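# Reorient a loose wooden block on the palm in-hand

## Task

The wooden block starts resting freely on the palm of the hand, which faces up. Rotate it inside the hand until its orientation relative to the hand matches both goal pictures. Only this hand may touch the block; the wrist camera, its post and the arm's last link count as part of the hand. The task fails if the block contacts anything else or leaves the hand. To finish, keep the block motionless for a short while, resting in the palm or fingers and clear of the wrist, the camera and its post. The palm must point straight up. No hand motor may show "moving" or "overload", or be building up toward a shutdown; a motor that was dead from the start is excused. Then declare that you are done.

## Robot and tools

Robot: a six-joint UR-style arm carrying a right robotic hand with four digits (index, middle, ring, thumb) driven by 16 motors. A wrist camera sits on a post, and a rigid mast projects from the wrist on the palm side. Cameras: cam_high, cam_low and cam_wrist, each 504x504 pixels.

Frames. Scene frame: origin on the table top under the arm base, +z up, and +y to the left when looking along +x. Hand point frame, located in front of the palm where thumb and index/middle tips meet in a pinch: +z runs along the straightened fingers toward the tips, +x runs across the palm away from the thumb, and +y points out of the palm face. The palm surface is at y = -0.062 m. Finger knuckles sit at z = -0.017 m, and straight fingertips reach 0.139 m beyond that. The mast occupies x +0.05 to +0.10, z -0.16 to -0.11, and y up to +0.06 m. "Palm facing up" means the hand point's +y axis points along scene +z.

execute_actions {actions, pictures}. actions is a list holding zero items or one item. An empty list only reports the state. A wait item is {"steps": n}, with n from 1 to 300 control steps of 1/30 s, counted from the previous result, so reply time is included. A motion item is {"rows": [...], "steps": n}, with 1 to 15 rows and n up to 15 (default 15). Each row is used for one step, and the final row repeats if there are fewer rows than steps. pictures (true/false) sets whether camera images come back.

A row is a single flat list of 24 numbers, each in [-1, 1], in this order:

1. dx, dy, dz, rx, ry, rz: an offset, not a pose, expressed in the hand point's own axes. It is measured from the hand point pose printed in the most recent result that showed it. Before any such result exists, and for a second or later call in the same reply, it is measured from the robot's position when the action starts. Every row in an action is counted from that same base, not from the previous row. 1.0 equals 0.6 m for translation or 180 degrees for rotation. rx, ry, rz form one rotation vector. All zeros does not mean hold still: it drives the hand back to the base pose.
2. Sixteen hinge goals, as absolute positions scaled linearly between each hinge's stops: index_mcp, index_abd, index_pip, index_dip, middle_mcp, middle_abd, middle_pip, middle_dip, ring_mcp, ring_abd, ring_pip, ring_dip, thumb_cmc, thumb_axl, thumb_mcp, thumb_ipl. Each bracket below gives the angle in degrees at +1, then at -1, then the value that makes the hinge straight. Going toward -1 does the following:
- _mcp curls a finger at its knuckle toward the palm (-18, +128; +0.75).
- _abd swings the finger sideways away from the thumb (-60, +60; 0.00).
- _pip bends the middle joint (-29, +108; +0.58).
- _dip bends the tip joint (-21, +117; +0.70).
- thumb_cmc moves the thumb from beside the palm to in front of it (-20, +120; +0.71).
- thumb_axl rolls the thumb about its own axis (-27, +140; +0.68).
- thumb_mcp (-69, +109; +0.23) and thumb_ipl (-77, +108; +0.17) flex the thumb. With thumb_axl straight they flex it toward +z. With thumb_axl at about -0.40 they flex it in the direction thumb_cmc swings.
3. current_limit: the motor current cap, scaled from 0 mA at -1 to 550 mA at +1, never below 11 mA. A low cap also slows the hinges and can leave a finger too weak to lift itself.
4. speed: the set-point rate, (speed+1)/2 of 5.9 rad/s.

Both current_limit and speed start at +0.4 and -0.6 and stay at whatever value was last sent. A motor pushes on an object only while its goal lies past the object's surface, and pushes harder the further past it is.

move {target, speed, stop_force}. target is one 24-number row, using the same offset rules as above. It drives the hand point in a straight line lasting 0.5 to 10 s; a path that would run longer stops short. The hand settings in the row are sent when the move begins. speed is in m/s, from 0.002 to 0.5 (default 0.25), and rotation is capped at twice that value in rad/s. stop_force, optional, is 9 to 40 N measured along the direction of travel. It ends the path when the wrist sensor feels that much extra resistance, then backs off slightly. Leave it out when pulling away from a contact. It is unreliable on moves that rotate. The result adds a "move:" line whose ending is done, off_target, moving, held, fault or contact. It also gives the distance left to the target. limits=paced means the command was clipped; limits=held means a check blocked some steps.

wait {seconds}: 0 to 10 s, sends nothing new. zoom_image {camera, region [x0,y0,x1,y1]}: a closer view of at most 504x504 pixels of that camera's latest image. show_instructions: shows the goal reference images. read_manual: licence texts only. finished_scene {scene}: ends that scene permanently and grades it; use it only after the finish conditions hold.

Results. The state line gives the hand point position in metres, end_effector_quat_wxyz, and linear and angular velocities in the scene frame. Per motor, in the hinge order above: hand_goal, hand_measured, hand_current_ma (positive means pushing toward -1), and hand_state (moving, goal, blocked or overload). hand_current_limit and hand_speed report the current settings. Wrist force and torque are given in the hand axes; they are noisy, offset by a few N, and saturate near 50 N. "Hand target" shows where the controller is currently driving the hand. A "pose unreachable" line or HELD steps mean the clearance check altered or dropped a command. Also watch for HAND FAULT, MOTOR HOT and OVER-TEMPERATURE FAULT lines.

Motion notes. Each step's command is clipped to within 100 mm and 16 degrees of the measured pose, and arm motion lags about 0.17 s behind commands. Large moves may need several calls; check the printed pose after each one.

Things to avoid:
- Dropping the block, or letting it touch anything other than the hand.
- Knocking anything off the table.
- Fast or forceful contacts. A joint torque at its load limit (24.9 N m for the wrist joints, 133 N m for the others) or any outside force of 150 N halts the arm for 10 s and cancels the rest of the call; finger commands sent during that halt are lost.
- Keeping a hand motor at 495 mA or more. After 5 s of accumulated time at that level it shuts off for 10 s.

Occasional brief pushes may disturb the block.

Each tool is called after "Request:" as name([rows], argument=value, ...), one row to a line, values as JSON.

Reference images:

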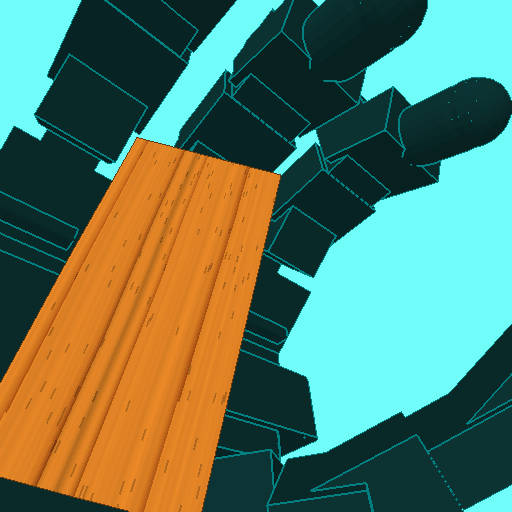

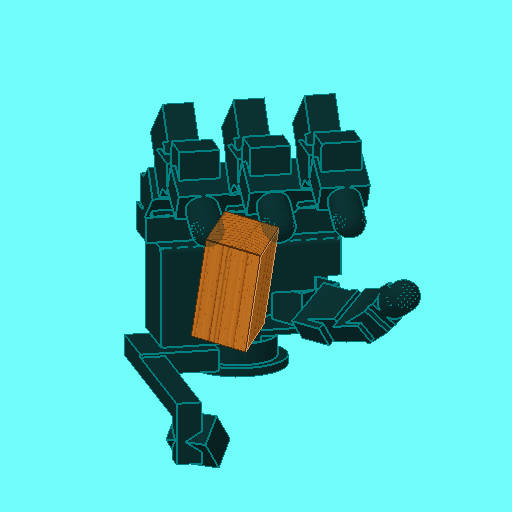

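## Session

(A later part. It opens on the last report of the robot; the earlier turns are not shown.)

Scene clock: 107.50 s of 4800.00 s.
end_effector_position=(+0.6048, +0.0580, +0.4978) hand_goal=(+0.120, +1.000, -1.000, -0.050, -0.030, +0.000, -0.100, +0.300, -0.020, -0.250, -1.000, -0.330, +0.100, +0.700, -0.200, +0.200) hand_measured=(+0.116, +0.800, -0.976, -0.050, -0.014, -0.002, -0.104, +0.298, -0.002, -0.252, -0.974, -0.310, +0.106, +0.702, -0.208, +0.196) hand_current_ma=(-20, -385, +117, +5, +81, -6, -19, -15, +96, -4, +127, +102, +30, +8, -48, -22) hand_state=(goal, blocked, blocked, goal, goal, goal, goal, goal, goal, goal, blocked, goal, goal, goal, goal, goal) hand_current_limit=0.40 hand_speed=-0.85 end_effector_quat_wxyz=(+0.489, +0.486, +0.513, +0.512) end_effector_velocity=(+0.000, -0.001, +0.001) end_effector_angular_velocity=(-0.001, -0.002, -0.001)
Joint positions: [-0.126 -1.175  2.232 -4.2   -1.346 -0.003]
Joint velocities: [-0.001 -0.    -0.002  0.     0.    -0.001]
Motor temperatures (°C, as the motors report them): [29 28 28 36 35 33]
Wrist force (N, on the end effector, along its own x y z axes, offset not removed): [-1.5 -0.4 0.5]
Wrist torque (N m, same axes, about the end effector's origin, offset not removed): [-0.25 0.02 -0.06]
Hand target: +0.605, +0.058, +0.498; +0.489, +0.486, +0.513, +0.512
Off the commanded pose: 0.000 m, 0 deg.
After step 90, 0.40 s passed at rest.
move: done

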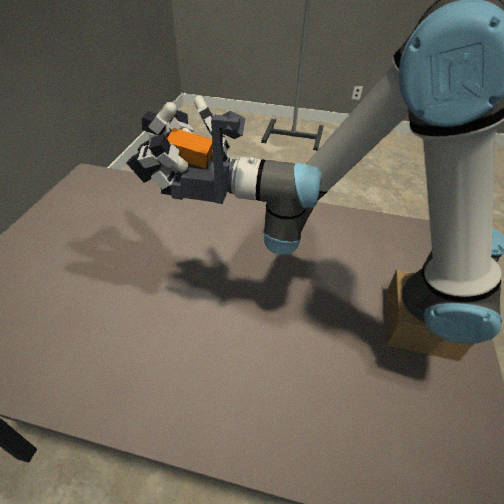

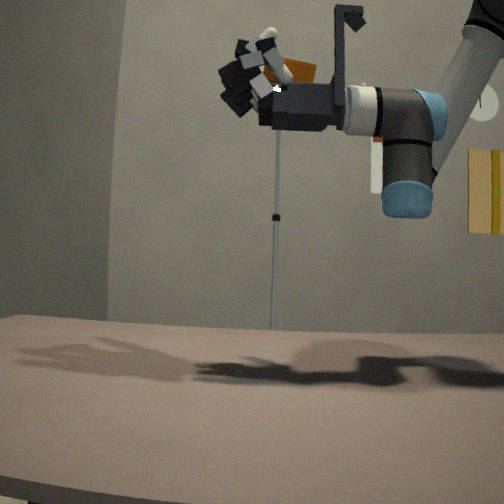

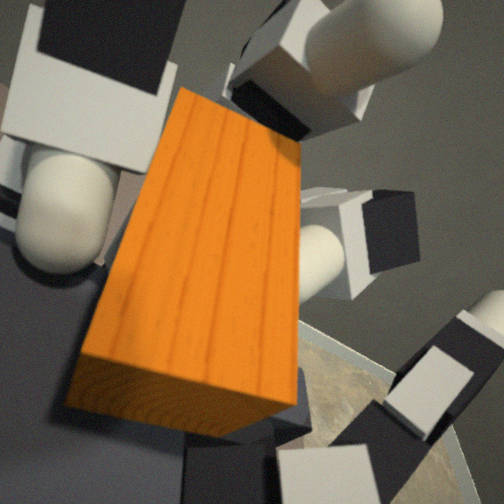

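Request:
move(target=[0,0,0,0,0,0,0.2,0.3,-1,0.05,0,0,-0.1,0.3,-0.1,-0.62,-1,-0.38,0.1,0.7,-0.2,0.2,0.4,-0.8])

Request:
move(target=[0,0,0,0,0,0,0.17,0.9,-1,0.08,0,0,-0.1,0.3,-0.1,-0.62,-1,-0.38,0.1,0.7,-0.2,0.2,0.4,-0.8])

Scene clock: 115.50 s of 4800.00 s.
end_effector_position=(+0.6048, +0.0580, +0.4978) hand_goal=(+0.200, +0.300, -1.000, +0.050, +0.000, +0.000, -0.100, +0.300, -0.100, -0.620, -1.000, -0.380, +0.100, +0.700, -0.200, +0.200) hand_measured=(+0.210, +0.304, -1.000, +0.052, +0.004, -0.002, -0.104, +0.298, -0.094, -0.614, -0.998, -0.376, +0.106, +0.702, -0.208, +0.196) hand_current_ma=(+56, +16, +1, +12, +26, -6, -19, -15, +28, +24, +10, +17, +31, +8, -47, -22) hand_state=(goal, goal, goal, goal, goal, goal, goal, goal, goal, goal, goal, goal, goal, goal, goal, goal) hand_current_limit=0.40 hand_speed=-0.80 end_effector_quat_wxyz=(+0.489, +0.486, +0.513, +0.512) end_effector_velocity=(+0.000, -0.000, +0.000) end_effector_angular_velocity=(-0.000, -0.001, -0.000)
Joint positions: [-0.126 -1.175  2.232 -4.2   -1.346 -0.003]
Joint velocities: [-0.    -0.    -0.001  0.    -0.    -0.   ]
Motor temperatures (°C, as the motors report them): [29 28 28 36 35 33]
Wrist force (N, on the end effector, along its own x y z axes, offset not removed): [-0.7 -0.7 -0.7]
Wrist torque (N m, same axes, about the end effector's origin, offset not removed): [-0.18 -0.14 0.18]
Hand target: +0.605, +0.058, +0.498; +0.489, +0.486, +0.513, +0.512
Off the commanded pose: 0.000 m, 0 deg.
After step 90, 3.70 s passed at rest.
move: done

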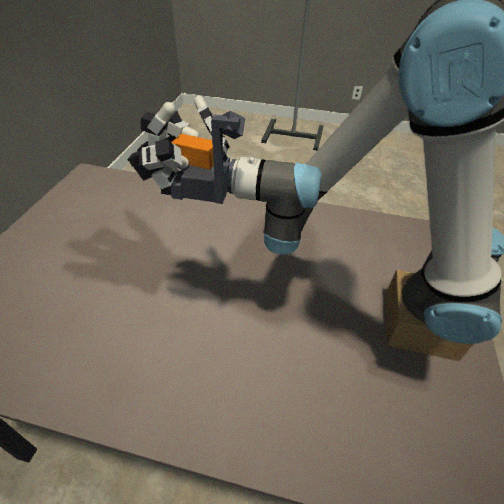

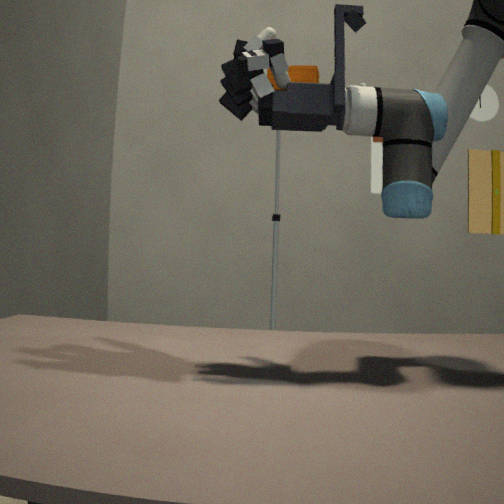

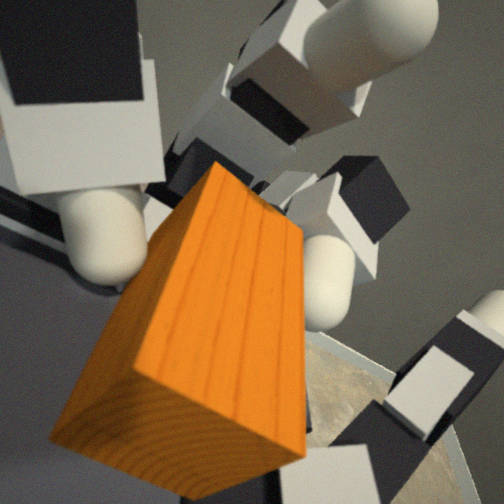

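Scene clock: 116.83 s of 4800.00 s.
end_effector_position=(+0.6048, +0.0580, +0.4978) hand_goal=(+0.170, +0.900, -1.000, +0.080, +0.000, +0.000, -0.100, +0.300, -0.100, -0.620, -1.000, -0.380, +0.100, +0.700, -0.200, +0.200) hand_measured=(+0.172, +0.844, -0.958, +0.098, +0.006, -0.002, -0.104, +0.298, -0.098, -0.610, -0.986, -0.380, +0.106, +0.702, -0.208, +0.196) hand_current_ma=(+8, -253, +208, +89, +31, -6, -19, -15, +14, +43, +68, +3, +31, +8, -47, -22) hand_state=(goal, blocked, blocked, goal, goal, goal, goal, goal, goal, goal, goal, goal, goal, goal, goal, goal) hand_current_limit=0.40 hand_speed=-0.80 end_effector_quat_wxyz=(+0.489, +0.486, +0.513, +0.512) end_effector_velocity=(+0.000, +0.000, +0.001) end_effector_angular_velocity=(+0.000, -0.001, +0.001)
Joint positions: [-0.126 -1.175  2.232 -4.2   -1.346 -0.003]
Joint velocities: [ 0.001 -0.    -0.001  0.    -0.     0.   ]
Motor temperatures (°C, as the motors report them): [29 28 28 36 35 33]
Wrist force (N, on the end effector, along its own x y z axes, offset not removed): [-1.5 0.5 -0.9]
Wrist torque (N m, same axes, about the end effector's origin, offset not removed): [0.01 0.10 0.02]
Hand target: +0.605, +0.058, +0.498; +0.489, +0.486, +0.513, +0.512
Off the commanded pose: 0.000 m, 0 deg.
move: done

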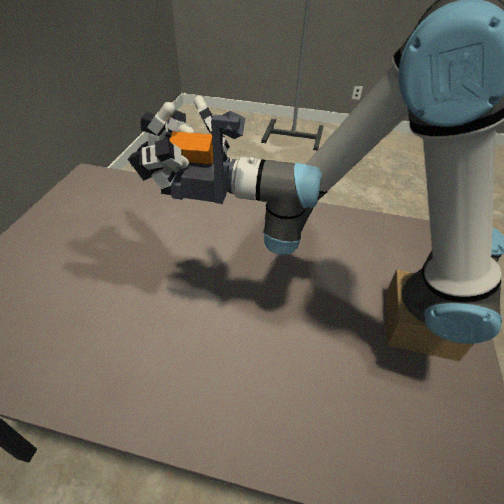

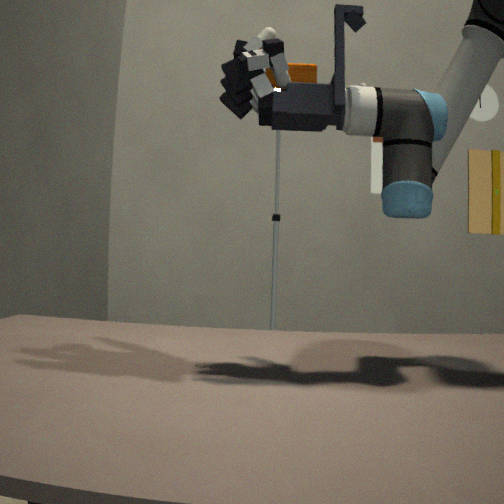

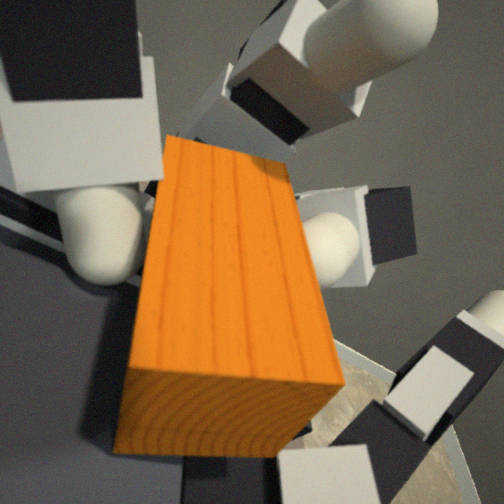

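Request:
move(target=[0,0,0,0,0,0,0.05,1,-1,0.1,-0.17,0,0.1,0.3,-0.07,-0.66,-1,-0.38,0.1,0.7,-0.2,0.2,0.4,-0.85])

Scene clock: 121.00 s of 4800.00 s.
end_effector_position=(+0.6048, +0.0580, +0.4978) hand_goal=(+0.050, +1.000, -1.000, +0.100, -0.170, +0.000, +0.100, +0.300, -0.070, -0.660, -1.000, -0.380, +0.100, +0.700, -0.200, +0.200) hand_measured=(+0.058, +0.982, -0.942, +0.132, -0.138, -0.002, +0.096, +0.298, -0.076, -0.624, -0.982, -0.376, +0.106, +0.702, -0.208, +0.196) hand_current_ma=(+47, -77, +298, +157, +170, -6, -21, -15, -34, +157, +92, +24, +31, +8, -47, -22) hand_state=(goal, goal, blocked, blocked, blocked, goal, goal, goal, goal, blocked, goal, goal, goal, goal, goal, goal) hand_current_limit=0.40 hand_speed=-0.85 end_effector_quat_wxyz=(+0.489, +0.486, +0.513, +0.512) end_effector_velocity=(+0.000, +0.001, +0.000) end_effector_angular_velocity=(+0.000, +0.000, +0.002)
Joint positions: [-0.126 -1.175  2.232 -4.2   -1.346 -0.003]
Joint velocities: [ 0.002 -0.001 -0.     0.001  0.     0.   ]
Motor temperatures (°C, as the motors report them): [29 28 28 36 35 33]
Wrist force (N, on the end effector, along its own x y z axes, offset not removed): [-2.1 -1.4 -1.9]
Wrist torque (N m, same axes, about the end effector's origin, offset not removed): [-0.11 0.09 -0.10]
Hand target: +0.605, +0.058, +0.498; +0.489, +0.486, +0.513, +0.512
Off the commanded pose: 0.000 m, 0 deg.
After step 90, 0.37 s passed at rest.
move: done

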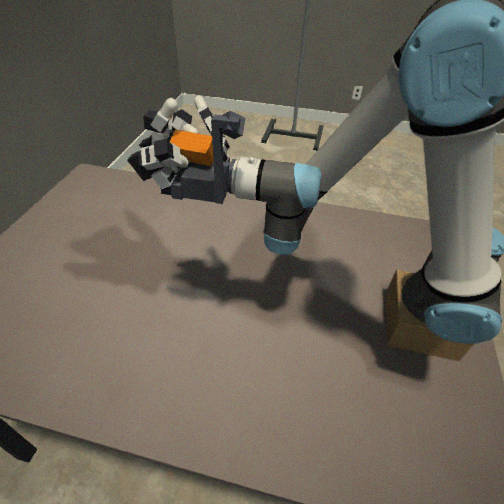

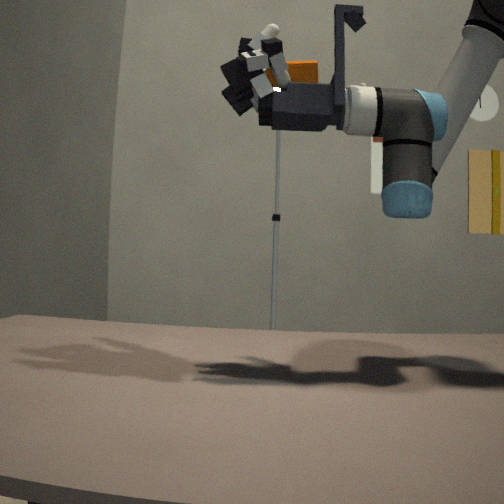

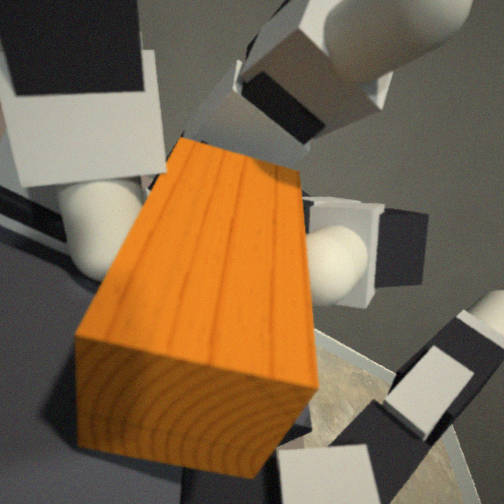

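Request:
move(target=[0,0,0,0,0,0,0.33,1,-1,0.1,0.4,0,0.1,0.3,0.21,-0.68,-1,-0.3,0.1,0.7,-0.2,0.2,0.4,-0.85])

Request:
move(target=[0,0,0,0,0,0,0.33,1,-1,0.1,0.05,0,0.3,0.3,0.21,-0.68,-1,-0.3,0.1,0.7,-0.2,0.2,0.6,-0.85])

Scene clock: 128.20 s of 4800.00 s.
end_effector_position=(+0.6048, +0.0580, +0.4978) hand_goal=(+0.330, +1.000, -1.000, +0.100, +0.400, +0.000, +0.100, +0.300, +0.210, -0.680, -1.000, -0.300, +0.100, +0.700, -0.200, +0.200) hand_measured=(+0.338, +0.984, -0.936, +0.132, +0.408, -0.002, +0.098, +0.298, +0.204, -0.628, -1.000, -0.326, +0.106, +0.702, -0.208, +0.196) hand_current_ma=(+42, -73, +323, +163, +47, -6, -6, -14, -30, +231, +0, -133, +31, +8, -47, -22) hand_state=(goal, goal, blocked, blocked, goal, goal, goal, goal, goal, blocked, goal, blocked, goal, goal, goal, goal) hand_current_limit=0.40 hand_speed=-0.85 end_effector_quat_wxyz=(+0.489, +0.486, +0.513, +0.512) end_effector_velocity=(+0.000, +0.000, -0.001) end_effector_angular_velocity=(-0.000, +0.002, +0.000)
Joint positions: [-0.126 -1.175  2.232 -4.2   -1.346 -0.003]
Joint velocities: [ 0.     0.001  0.     0.001 -0.    -0.001]
Motor temperatures (°C, as the motors report them): [29 28 28 36 35 33]
Wrist force (N, on the end effector, along its own x y z axes, offset not removed): [-1.7 -0.3 -1.6]
Wrist torque (N m, same axes, about the end effector's origin, offset not removed): [0.08 0.08 0.01]
Hand target: +0.605, +0.058, +0.498; +0.489, +0.486, +0.513, +0.512
Off the commanded pose: 0.000 m, 0 deg.
After step 90, 2.30 s passed at rest.
move: done

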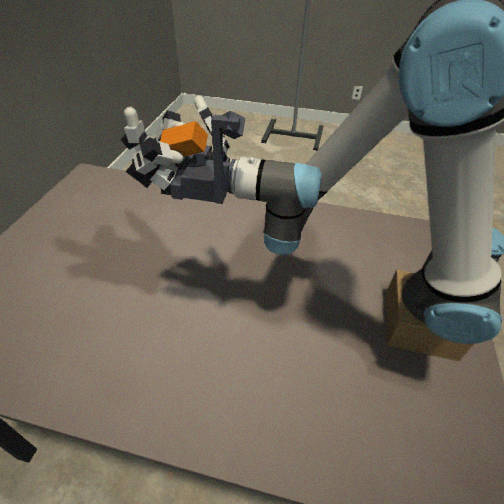

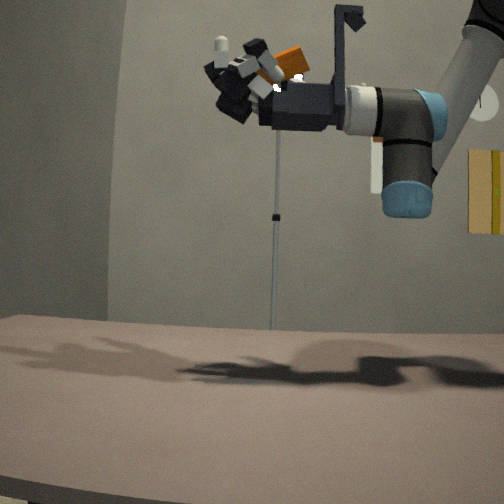

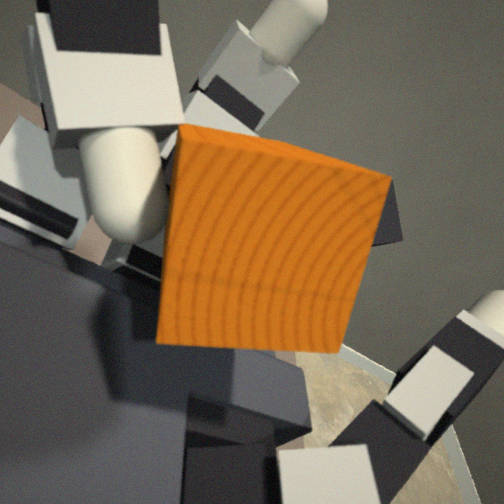

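Scene clock: 129.47 s of 4800.00 s.
end_effector_position=(+0.6048, +0.0580, +0.4978) hand_goal=(+0.330, +1.000, -1.000, +0.100, +0.050, +0.000, +0.300, +0.300, +0.210, -0.680, -1.000, -0.300, +0.100, +0.700, -0.200, +0.200) hand_measured=(+0.338, +0.984, -0.934, +0.132, +0.078, -0.002, +0.298, +0.298, +0.204, -0.628, -1.000, -0.318, +0.106, +0.702, -0.208, +0.196) hand_current_ma=(+43, -71, +328, +165, +145, -6, -6, -14, -30, +231, +0, -92, +31, +8, -47, -22) hand_state=(goal, goal, blocked, blocked, blocked, goal, goal, goal, goal, blocked, goal, goal, goal, goal, goal, goal) hand_current_limit=0.60 hand_speed=-0.85 end_effector_quat_wxyz=(+0.489, +0.486, +0.513, +0.512) end_effector_velocity=(-0.000, +0.000, +0.001) end_effector_angular_velocity=(-0.000, -0.002, +0.000)
Joint positions: [-0.126 -1.175  2.232 -4.2   -1.346 -0.003]
Joint velocities: [ 0.    -0.    -0.001 -0.001 -0.    -0.   ]
Motor temperatures (°C, as the motors report them): [29 28 28 36 35 33]
Wrist force (N, on the end effector, along its own x y z axes, offset not removed): [-2.9 -0.1 -1.8]
Wrist torque (N m, same axes, about the end effector's origin, offset not removed): [0.06 0.25 -0.10]
Hand target: +0.605, +0.058, +0.498; +0.489, +0.486, +0.513, +0.512
Off the commanded pose: 0.000 m, 0 deg.
move: done

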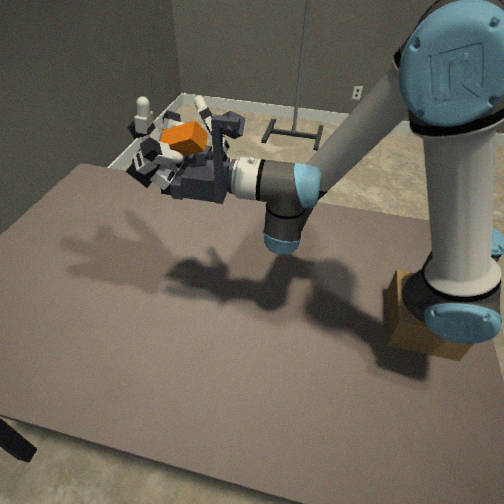

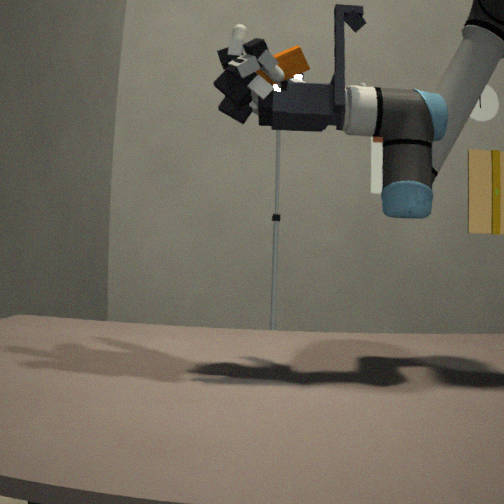

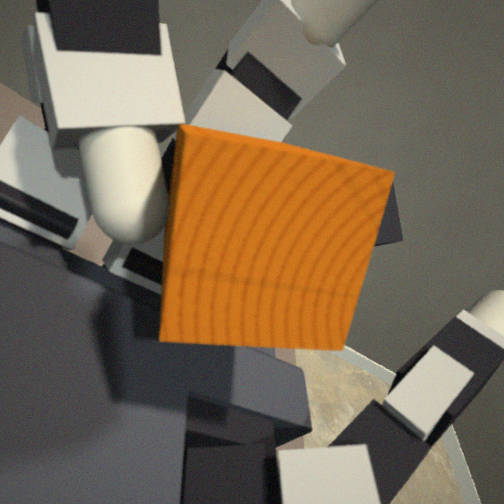

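Request:
move(target=[0,0,0,0,0,0,0.33,1,-1,0.1,0.2,0,0.3,0.3,0.21,-0.68,-1,-0.3,-0.2,0.1,0.3,-0.3,0.6,-0.6])

Request:
move(target=[0,0,0,0,0,0,0.33,1,-1,0.1,0.2,0,0.3,0.3,0.21,-0.68,-1,-0.3,-0.5,0.1,0.3,-1,0.6,-0.75])

Request:
move(target=[0,0,0,0,0,0,0.33,1,-1,0.1,0.2,0,0.3,0.3,0.21,-0.68,-1,-0.3,-0.5,0.1,0.05,-1,0.6,-0.8])

Request:
zoom_image(camera="cam_high", region=[110,60,270,220])

Scene clock: 139.27 s of 4800.00 s.
end_effector_position=(+0.6048, +0.0580, +0.4978) hand_goal=(+0.330, +1.000, -1.000, +0.100, +0.200, +0.000, +0.300, +0.300, +0.210, -0.680, -1.000, -0.300, -0.200, +0.100, +0.300, -0.300) hand_measured=(+0.338, +0.984, -0.934, +0.132, +0.208, -0.002, +0.300, +0.298, +0.204, -0.628, -1.000, -0.318, -0.188, +0.102, +0.300, -0.298) hand_current_ma=(+48, -70, +328, +165, +41, -6, -5, -14, -30, +231, +0, -92, +61, +16, -5, +11) hand_state=(goal, goal, blocked, blocked, goal, goal, goal, goal, goal, blocked, goal, goal, goal, goal, goal, goal) hand_current_limit=0.60 hand_speed=-0.60 end_effector_quat_wxyz=(+0.489, +0.486, +0.513, +0.512) end_effector_velocity=(+0.000, -0.000, +0.000) end_effector_angular_velocity=(-0.001, -0.001, -0.001)
Joint positions: [-0.126 -1.175  2.232 -4.2   -1.346 -0.003]
Joint velocities: [-0.001  0.001 -0.002 -0.     0.    -0.001]
Motor temperatures (°C, as the motors report them): [29 28 28 36 35 33]
Wrist force (N, on the end effector, along its own x y z axes, offset not removed): [-2.4 -0.5 -1.3]
Wrist torque (N m, same axes, about the end effector's origin, offset not removed): [-0.04 0.13 -0.08]
Hand target: +0.605, +0.058, +0.498; +0.489, +0.486, +0.513, +0.512
Off the commanded pose: 0.000 m, 0 deg.
After step 90, 5.77 s passed at rest.
move: done

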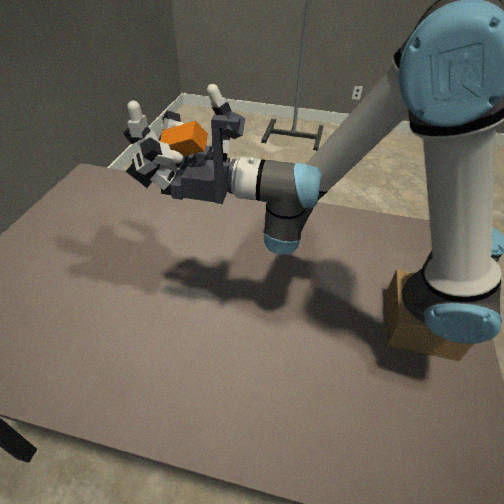

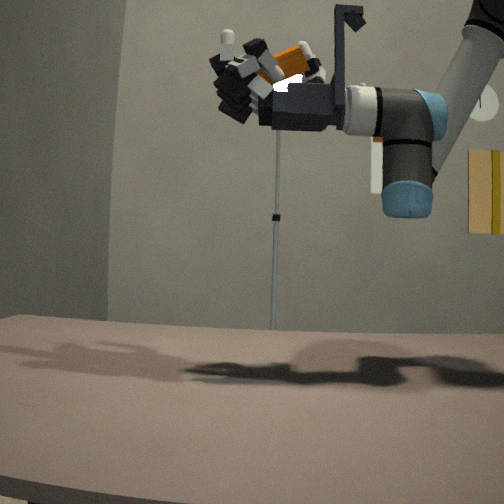

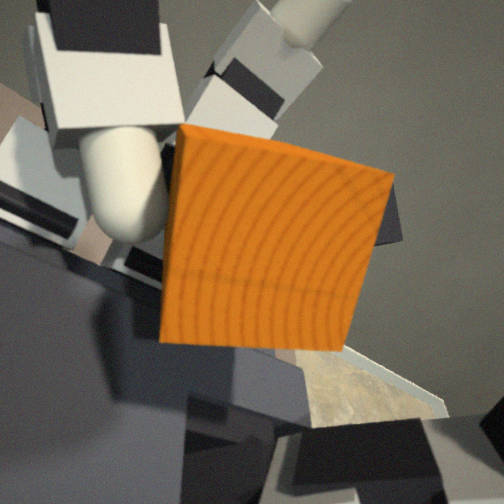

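Scene clock: 141.07 s of 4800.00 s.
end_effector_position=(+0.6048, +0.0580, +0.4978) hand_goal=(+0.330, +1.000, -1.000, +0.100, +0.200, +0.000, +0.300, +0.300, +0.210, -0.680, -1.000, -0.300, -0.500, +0.100, +0.300, -1.000) hand_measured=(+0.324, +0.984, -0.934, +0.132, +0.214, -0.002, +0.300, +0.298, +0.210, -0.628, -1.000, -0.336, -0.460, +0.102, +0.330, -0.954) hand_current_ma=(-35, -70, +328, +165, +70, -6, -5, -14, -2, +231, -1, -191, +216, +14, +196, +320) hand_state=(goal, goal, blocked, blocked, goal, goal, goal, goal, goal, blocked, goal, blocked, blocked, goal, blocked, blocked) hand_current_limit=0.60 hand_speed=-0.75 end_effector_quat_wxyz=(+0.489, +0.486, +0.513, +0.512) end_effector_velocity=(-0.000, -0.000, -0.001) end_effector_angular_velocity=(+0.001, +0.002, -0.001)
Joint positions: [-0.126 -1.175  2.232 -4.2   -1.346 -0.003]
Joint velocities: [-0.001  0.     0.002 -0.001 -0.     0.   ]
Motor temperatures (°C, as the motors report them): [29 28 28 36 35 33]
Wrist force (N, on the end effector, along its own x y z axes, offset not removed): [-1.6 0.0 -0.9]
Wrist torque (N m, same axes, about the end effector's origin, offset not removed): [-0.06 0.00 -0.07]
Hand target: +0.605, +0.058, +0.498; +0.489, +0.486, +0.513, +0.512
Off the commanded pose: 0.000 m, 0 deg.
move: done

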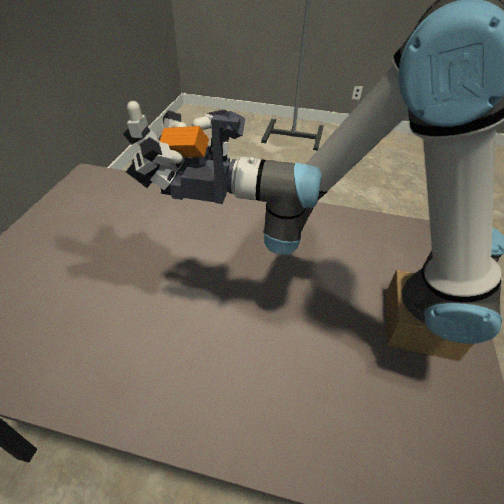

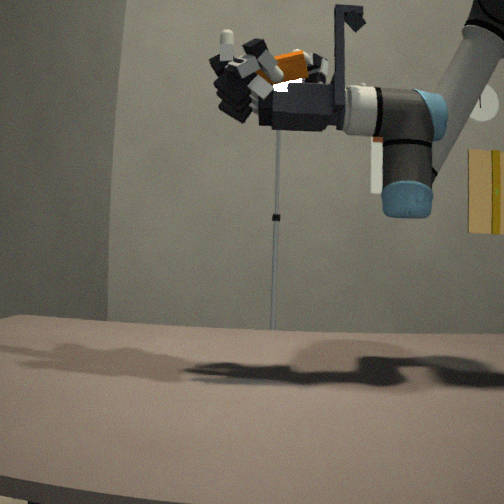

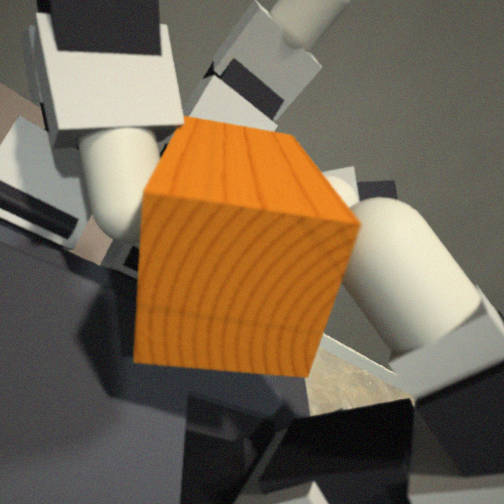

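Scene clock: 141.57 s of 4800.00 s.
end_effector_position=(+0.6048, +0.0580, +0.4978) hand_goal=(+0.330, +1.000, -1.000, +0.100, +0.200, +0.000, +0.300, +0.300, +0.210, -0.680, -1.000, -0.300, -0.500, +0.100, +0.050, -1.000) hand_measured=(+0.324, +0.984, -0.934, +0.132, +0.214, -0.002, +0.300, +0.298, +0.210, -0.628, -1.000, -0.336, -0.460, +0.102, +0.330, -0.954) hand_current_ma=(-35, -70, +328, +165, +70, -6, -5, -14, -2, +231, -1, -191, +216, +14, +440, +320) hand_state=(goal, goal, blocked, blocked, goal, goal, goal, goal, goal, blocked, goal, blocked, blocked, goal, blocked, blocked) hand_current_limit=0.60 hand_speed=-0.80 end_effector_quat_wxyz=(+0.489, +0.486, +0.513, +0.512) end_effector_velocity=(-0.000, -0.000, +0.001) end_effector_angular_velocity=(-0.001, -0.002, -0.000)
Joint positions: [-0.126 -1.175  2.232 -4.2   -1.346 -0.003]
Joint velocities: [-0.    -0.    -0.001 -0.001 -0.    -0.   ]
Motor temperatures (°C, as the motors report them): [29 28 28 36 35 33]
Wrist force (N, on the end effector, along its own x y z axes, offset not removed): [-0.4 -0.6 -1.0]
Wrist torque (N m, same axes, about the end effector's origin, offset not removed): [-0.07 -0.08 0.00]
Hand target: +0.605, +0.058, +0.498; +0.489, +0.486, +0.513, +0.512
Off the commanded pose: 0.000 m, 0 deg.
move: done

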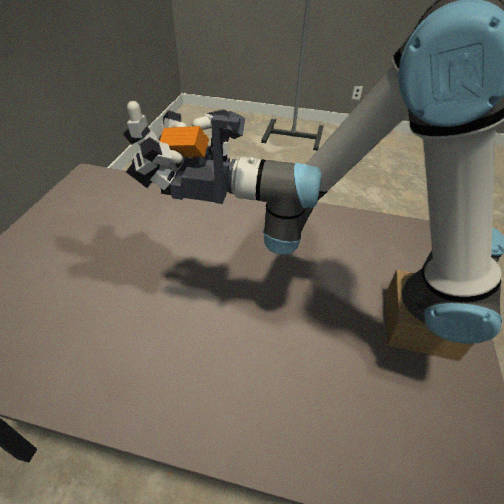

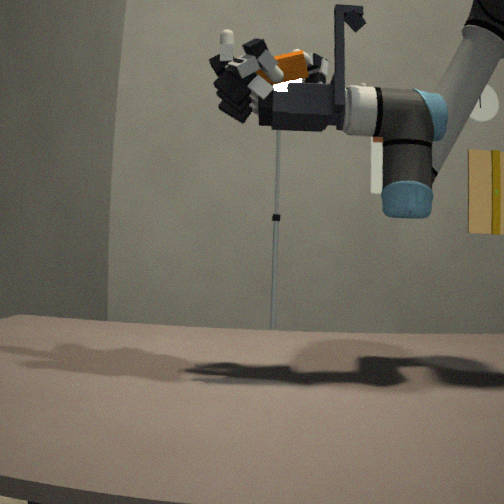

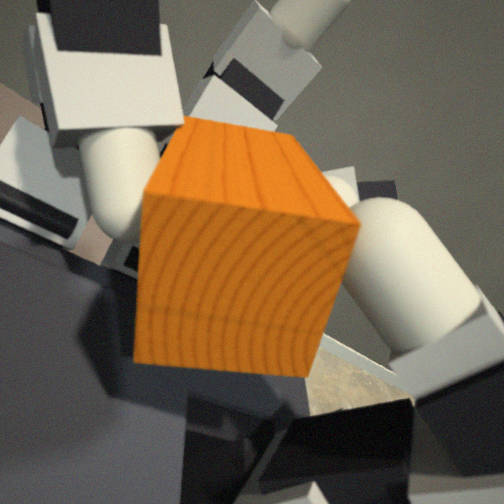

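Region (110, 60, 270, 220) of cam_high's 504x504 image, scaled by 3.150, with more detail than that image has.

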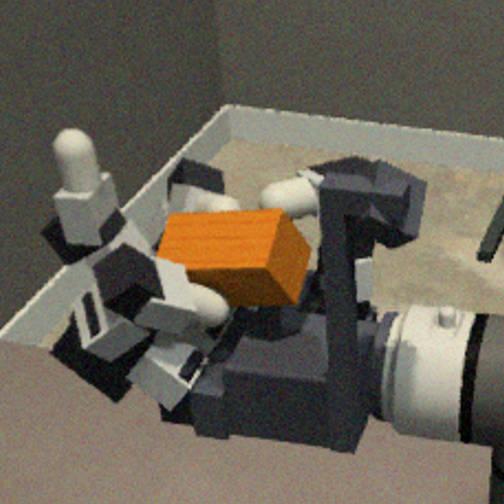

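Reposition the thumb over the top.

Request:
move(target=[0,0,0,0,0,0,0.33,1,-1,0.1,0.25,0,0.3,0.3,0.21,-0.68,-1,-0.33,-0.4,0.1,0.42,-0.5,0.6,-0.6])

Request:
move(target=[0,0,0,0,0,0,0.33,1,-1,0.1,0.25,0,0.3,0.3,0.21,-0.68,-1,-0.33,-0.65,0.1,0.2,-0.5,0.6,-0.6])

Request:
move(target=[0,0,0,0,0,0,0.33,1,-1,0.1,0.25,0,0.3,0.3,0.21,-0.68,-1,-0.33,-0.65,0.1,0.12,-1,0.6,-0.8])

Request:
move(target=[0,0,0,0,0,0,0.2,1,-1,0.1,0.1,0,0.3,0.3,0.1,-0.68,-1,-0.33,-0.4,0.1,0.3,-0.4,0.6,-0.8])

Scene clock: 147.63 s of 4800.00 s.
end_effector_position=(+0.6048, +0.0580, +0.4978) hand_goal=(+0.330, +1.000, -1.000, +0.100, +0.250, +0.000, +0.300, +0.300, +0.210, -0.680, -1.000, -0.330, -0.400, +0.100, +0.420, -0.500) hand_measured=(+0.334, +0.986, -0.934, +0.132, +0.258, -0.002, +0.300, +0.298, +0.210, -0.630, -1.000, -0.348, -0.400, +0.102, +0.418, -0.504) hand_current_ma=(+24, -67, +328, +165, +45, -6, -4, -13, -3, +221, -1, -90, +1, +14, -8, -27) hand_state=(goal, goal, blocked, blocked, goal, goal, goal, goal, goal, blocked, goal, goal, goal, goal, goal, goal) hand_current_limit=0.60 hand_speed=-0.60 end_effector_quat_wxyz=(+0.489, +0.486, +0.513, +0.512) end_effector_velocity=(+0.000, +0.000, -0.000) end_effector_angular_velocity=(+0.000, +0.001, +0.001)
Joint positions: [-0.126 -1.175  2.232 -4.2   -1.346 -0.003]
Joint velocities: [ 0.001  0.     0.     0.001 -0.     0.   ]
Motor temperatures (°C, as the motors report them): [29 28 28 36 35 33]
Wrist force (N, on the end effector, along its own x y z axes, offset not removed): [-2.5 0.1 -1.0]
Wrist torque (N m, same axes, about the end effector's origin, offset not removed): [-0.03 0.16 -0.07]
Hand target: +0.605, +0.058, +0.498; +0.489, +0.486, +0.513, +0.512
Off the commanded pose: 0.000 m, 0 deg.
After step 90, 2.10 s passed at rest.
move: done

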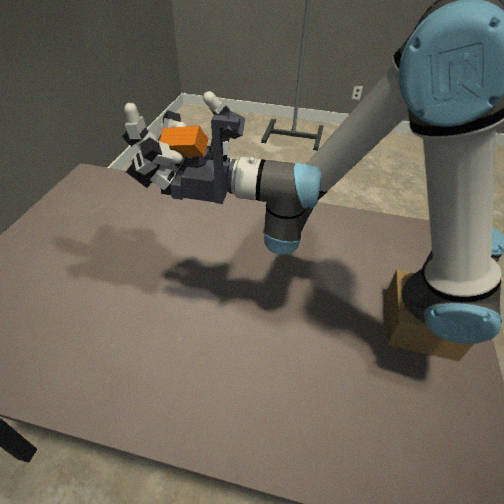

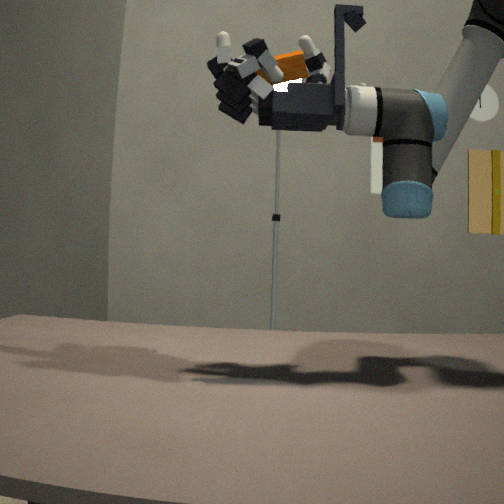

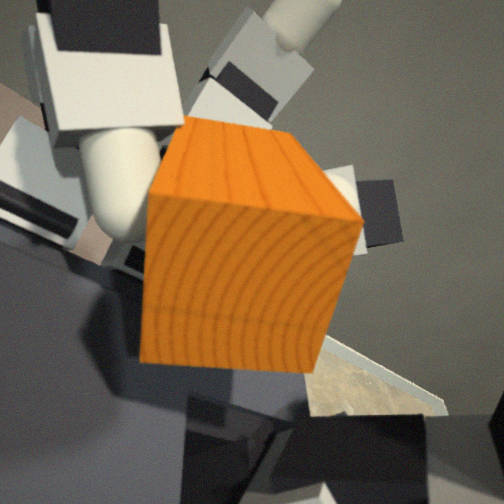

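Scene clock: 148.17 s of 4800.00 s.
end_effector_position=(+0.6048, +0.0580, +0.4978) hand_goal=(+0.330, +1.000, -1.000, +0.100, +0.250, +0.000, +0.300, +0.300, +0.210, -0.680, -1.000, -0.330, -0.650, +0.100, +0.200, -0.500) hand_measured=(+0.334, +0.986, -0.934, +0.132, +0.258, -0.002, +0.300, +0.298, +0.210, -0.630, -1.000, -0.348, -0.644, +0.102, +0.212, -0.500) hand_current_ma=(+24, -67, +328, +165, +45, -6, -4, -13, +4, +221, -1, -92, +33, +13, +76, +1) hand_state=(goal, goal, blocked, blocked, goal, goal, goal, goal, goal, blocked, goal, goal, goal, goal, goal, goal) hand_current_limit=0.60 hand_speed=-0.60 end_effector_quat_wxyz=(+0.489, +0.486, +0.513, +0.512) end_effector_velocity=(-0.000, -0.000, +0.000) end_effector_angular_velocity=(-0.000, -0.001, -0.001)
Joint positions: [-0.126 -1.175  2.232 -4.2   -1.346 -0.003]
Joint velocities: [-0.001 -0.001  0.    -0.001 -0.    -0.   ]
Motor temperatures (°C, as the motors report them): [29 28 28 36 35 33]
Wrist force (N, on the end effector, along its own x y z axes, offset not removed): [-0.8 -1.6 0.0]
Wrist torque (N m, same axes, about the end effector's origin, offset not removed): [-0.32 -0.06 -0.01]
Hand target: +0.605, +0.058, +0.498; +0.489, +0.486, +0.513, +0.512
Off the commanded pose: 0.000 m, 0 deg.
move: done

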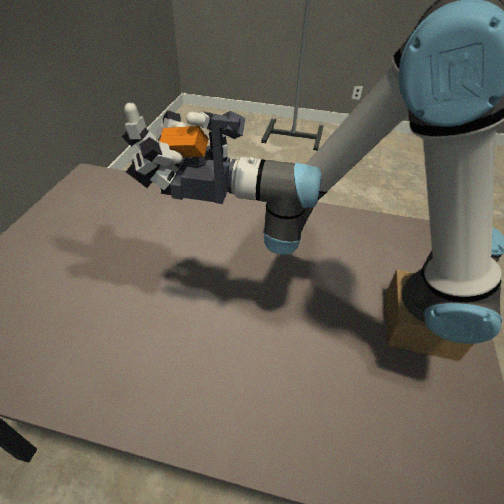

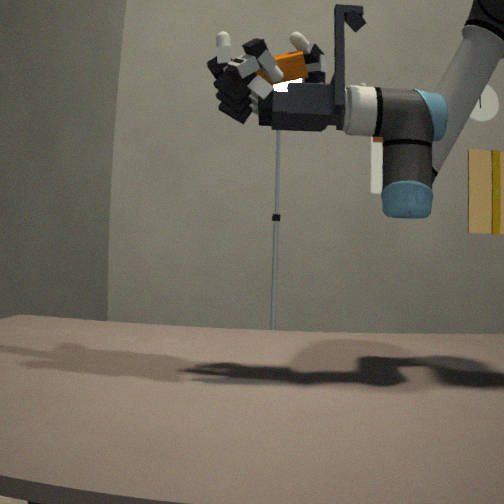

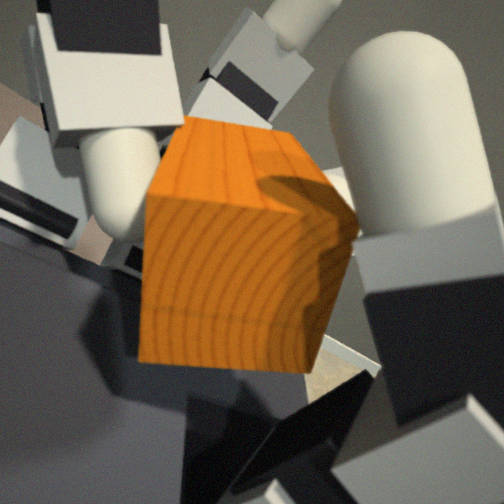

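Scene clock: 149.47 s of 4800.00 s.
end_effector_position=(+0.6048, +0.0580, +0.4978) hand_goal=(+0.330, +1.000, -1.000, +0.100, +0.250, +0.000, +0.300, +0.300, +0.210, -0.680, -1.000, -0.330, -0.650, +0.100, +0.120, -1.000) hand_measured=(+0.330, +0.984, -0.934, +0.132, +0.272, +0.000, +0.300, +0.298, +0.198, -0.630, -1.000, -0.344, -0.620, +0.102, +0.152, -0.814) hand_current_ma=(+2, -69, +328, +165, +123, +4, -4, -13, -64, +221, -1, -74, +165, +18, +213, +437) hand_state=(goal, goal, blocked, blocked, blocked, goal, goal, goal, goal, blocked, goal, goal, blocked, goal, blocked, blocked) hand_current_limit=0.60 hand_speed=-0.80 end_effector_quat_wxyz=(+0.489, +0.486, +0.513, +0.512) end_effector_velocity=(-0.000, +0.000, -0.000) end_effector_angular_velocity=(+0.000, -0.000, +0.001)
Joint positions: [-0.126 -1.175  2.232 -4.2   -1.346 -0.003]
Joint velocities: [ 0.001  0.     0.001 -0.002 -0.     0.   ]
Motor temperatures (°C, as the motors report them): [29 28 28 36 35 33]
Wrist force (N, on the end effector, along its own x y z axes, offset not removed): [-0.3 -0.6 0.4]
Wrist torque (N m, same axes, about the end effector's origin, offset not removed): [-0.19 -0.11 0.05]
Hand target: +0.605, +0.058, +0.498; +0.489, +0.486, +0.513, +0.512
Off the commanded pose: 0.000 m, 0 deg.
move: done

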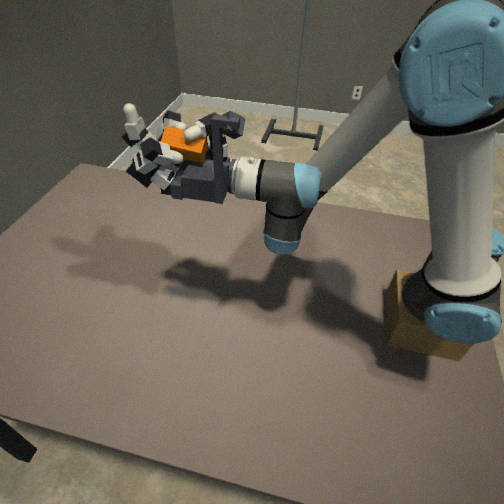

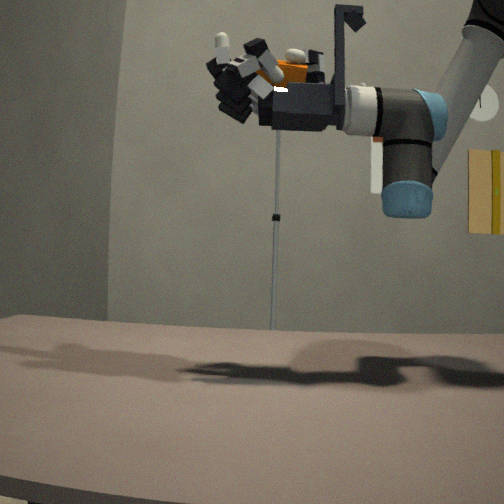

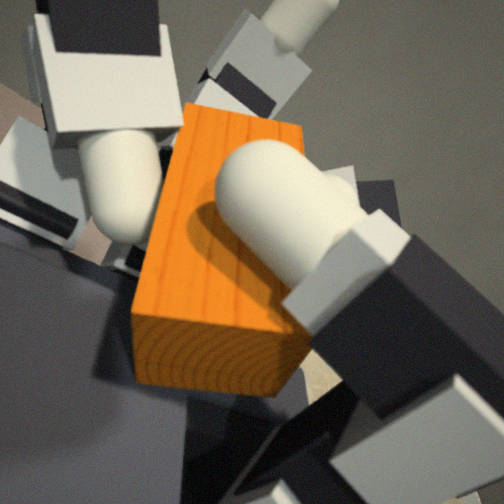

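Scene clock: 151.03 s of 4800.00 s.
end_effector_position=(+0.6048, +0.0580, +0.4978) hand_goal=(+0.200, +1.000, -1.000, +0.100, +0.100, +0.000, +0.300, +0.300, +0.100, -0.680, -1.000, -0.330, -0.400, +0.100, +0.300, -0.400) hand_measured=(+0.250, +1.000, -0.934, +0.134, +0.134, +0.000, +0.300, +0.298, +0.100, -0.632, -0.996, -0.330, -0.400, +0.100, +0.298, -0.404) hand_current_ma=(+277, +0, +328, +171, +182, +4, -4, -13, -2, +209, +21, -2, -3, -1, -14, -28) hand_state=(blocked, goal, blocked, blocked, blocked, goal, goal, goal, goal, blocked, goal, goal, goal, goal, goal, goal) hand_current_limit=0.60 hand_speed=-0.80 end_effector_quat_wxyz=(+0.489, +0.486, +0.513, +0.512) end_effector_velocity=(-0.000, -0.000, +0.000) end_effector_angular_velocity=(+0.000, -0.000, -0.000)
Joint positions: [-0.126 -1.175  2.232 -4.2   -1.346 -0.003]
Joint velocities: [-0.    -0.     0.001 -0.001 -0.     0.   ]
Motor temperatures (°C, as the motors report them): [29 28 28 36 35 33]
Wrist force (N, on the end effector, along its own x y z axes, offset not removed): [-2.6 -1.3 -1.3]
Wrist torque (N m, same axes, about the end effector's origin, offset not removed): [-0.12 0.13 -0.05]
Hand target: +0.605, +0.058, +0.498; +0.489, +0.486, +0.513, +0.512
Off the commanded pose: 0.000 m, 0 deg.
move: done

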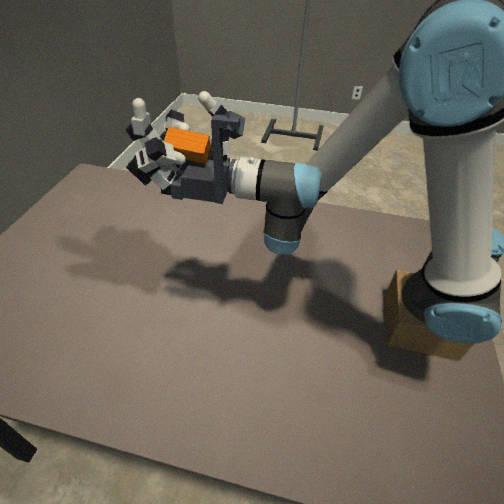

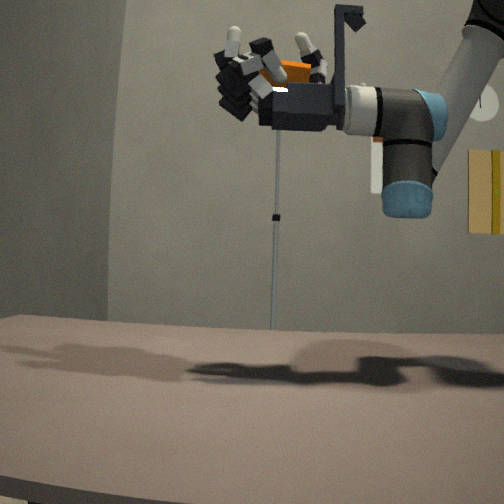

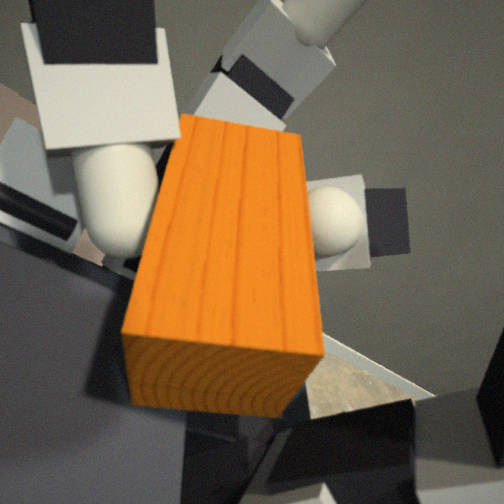

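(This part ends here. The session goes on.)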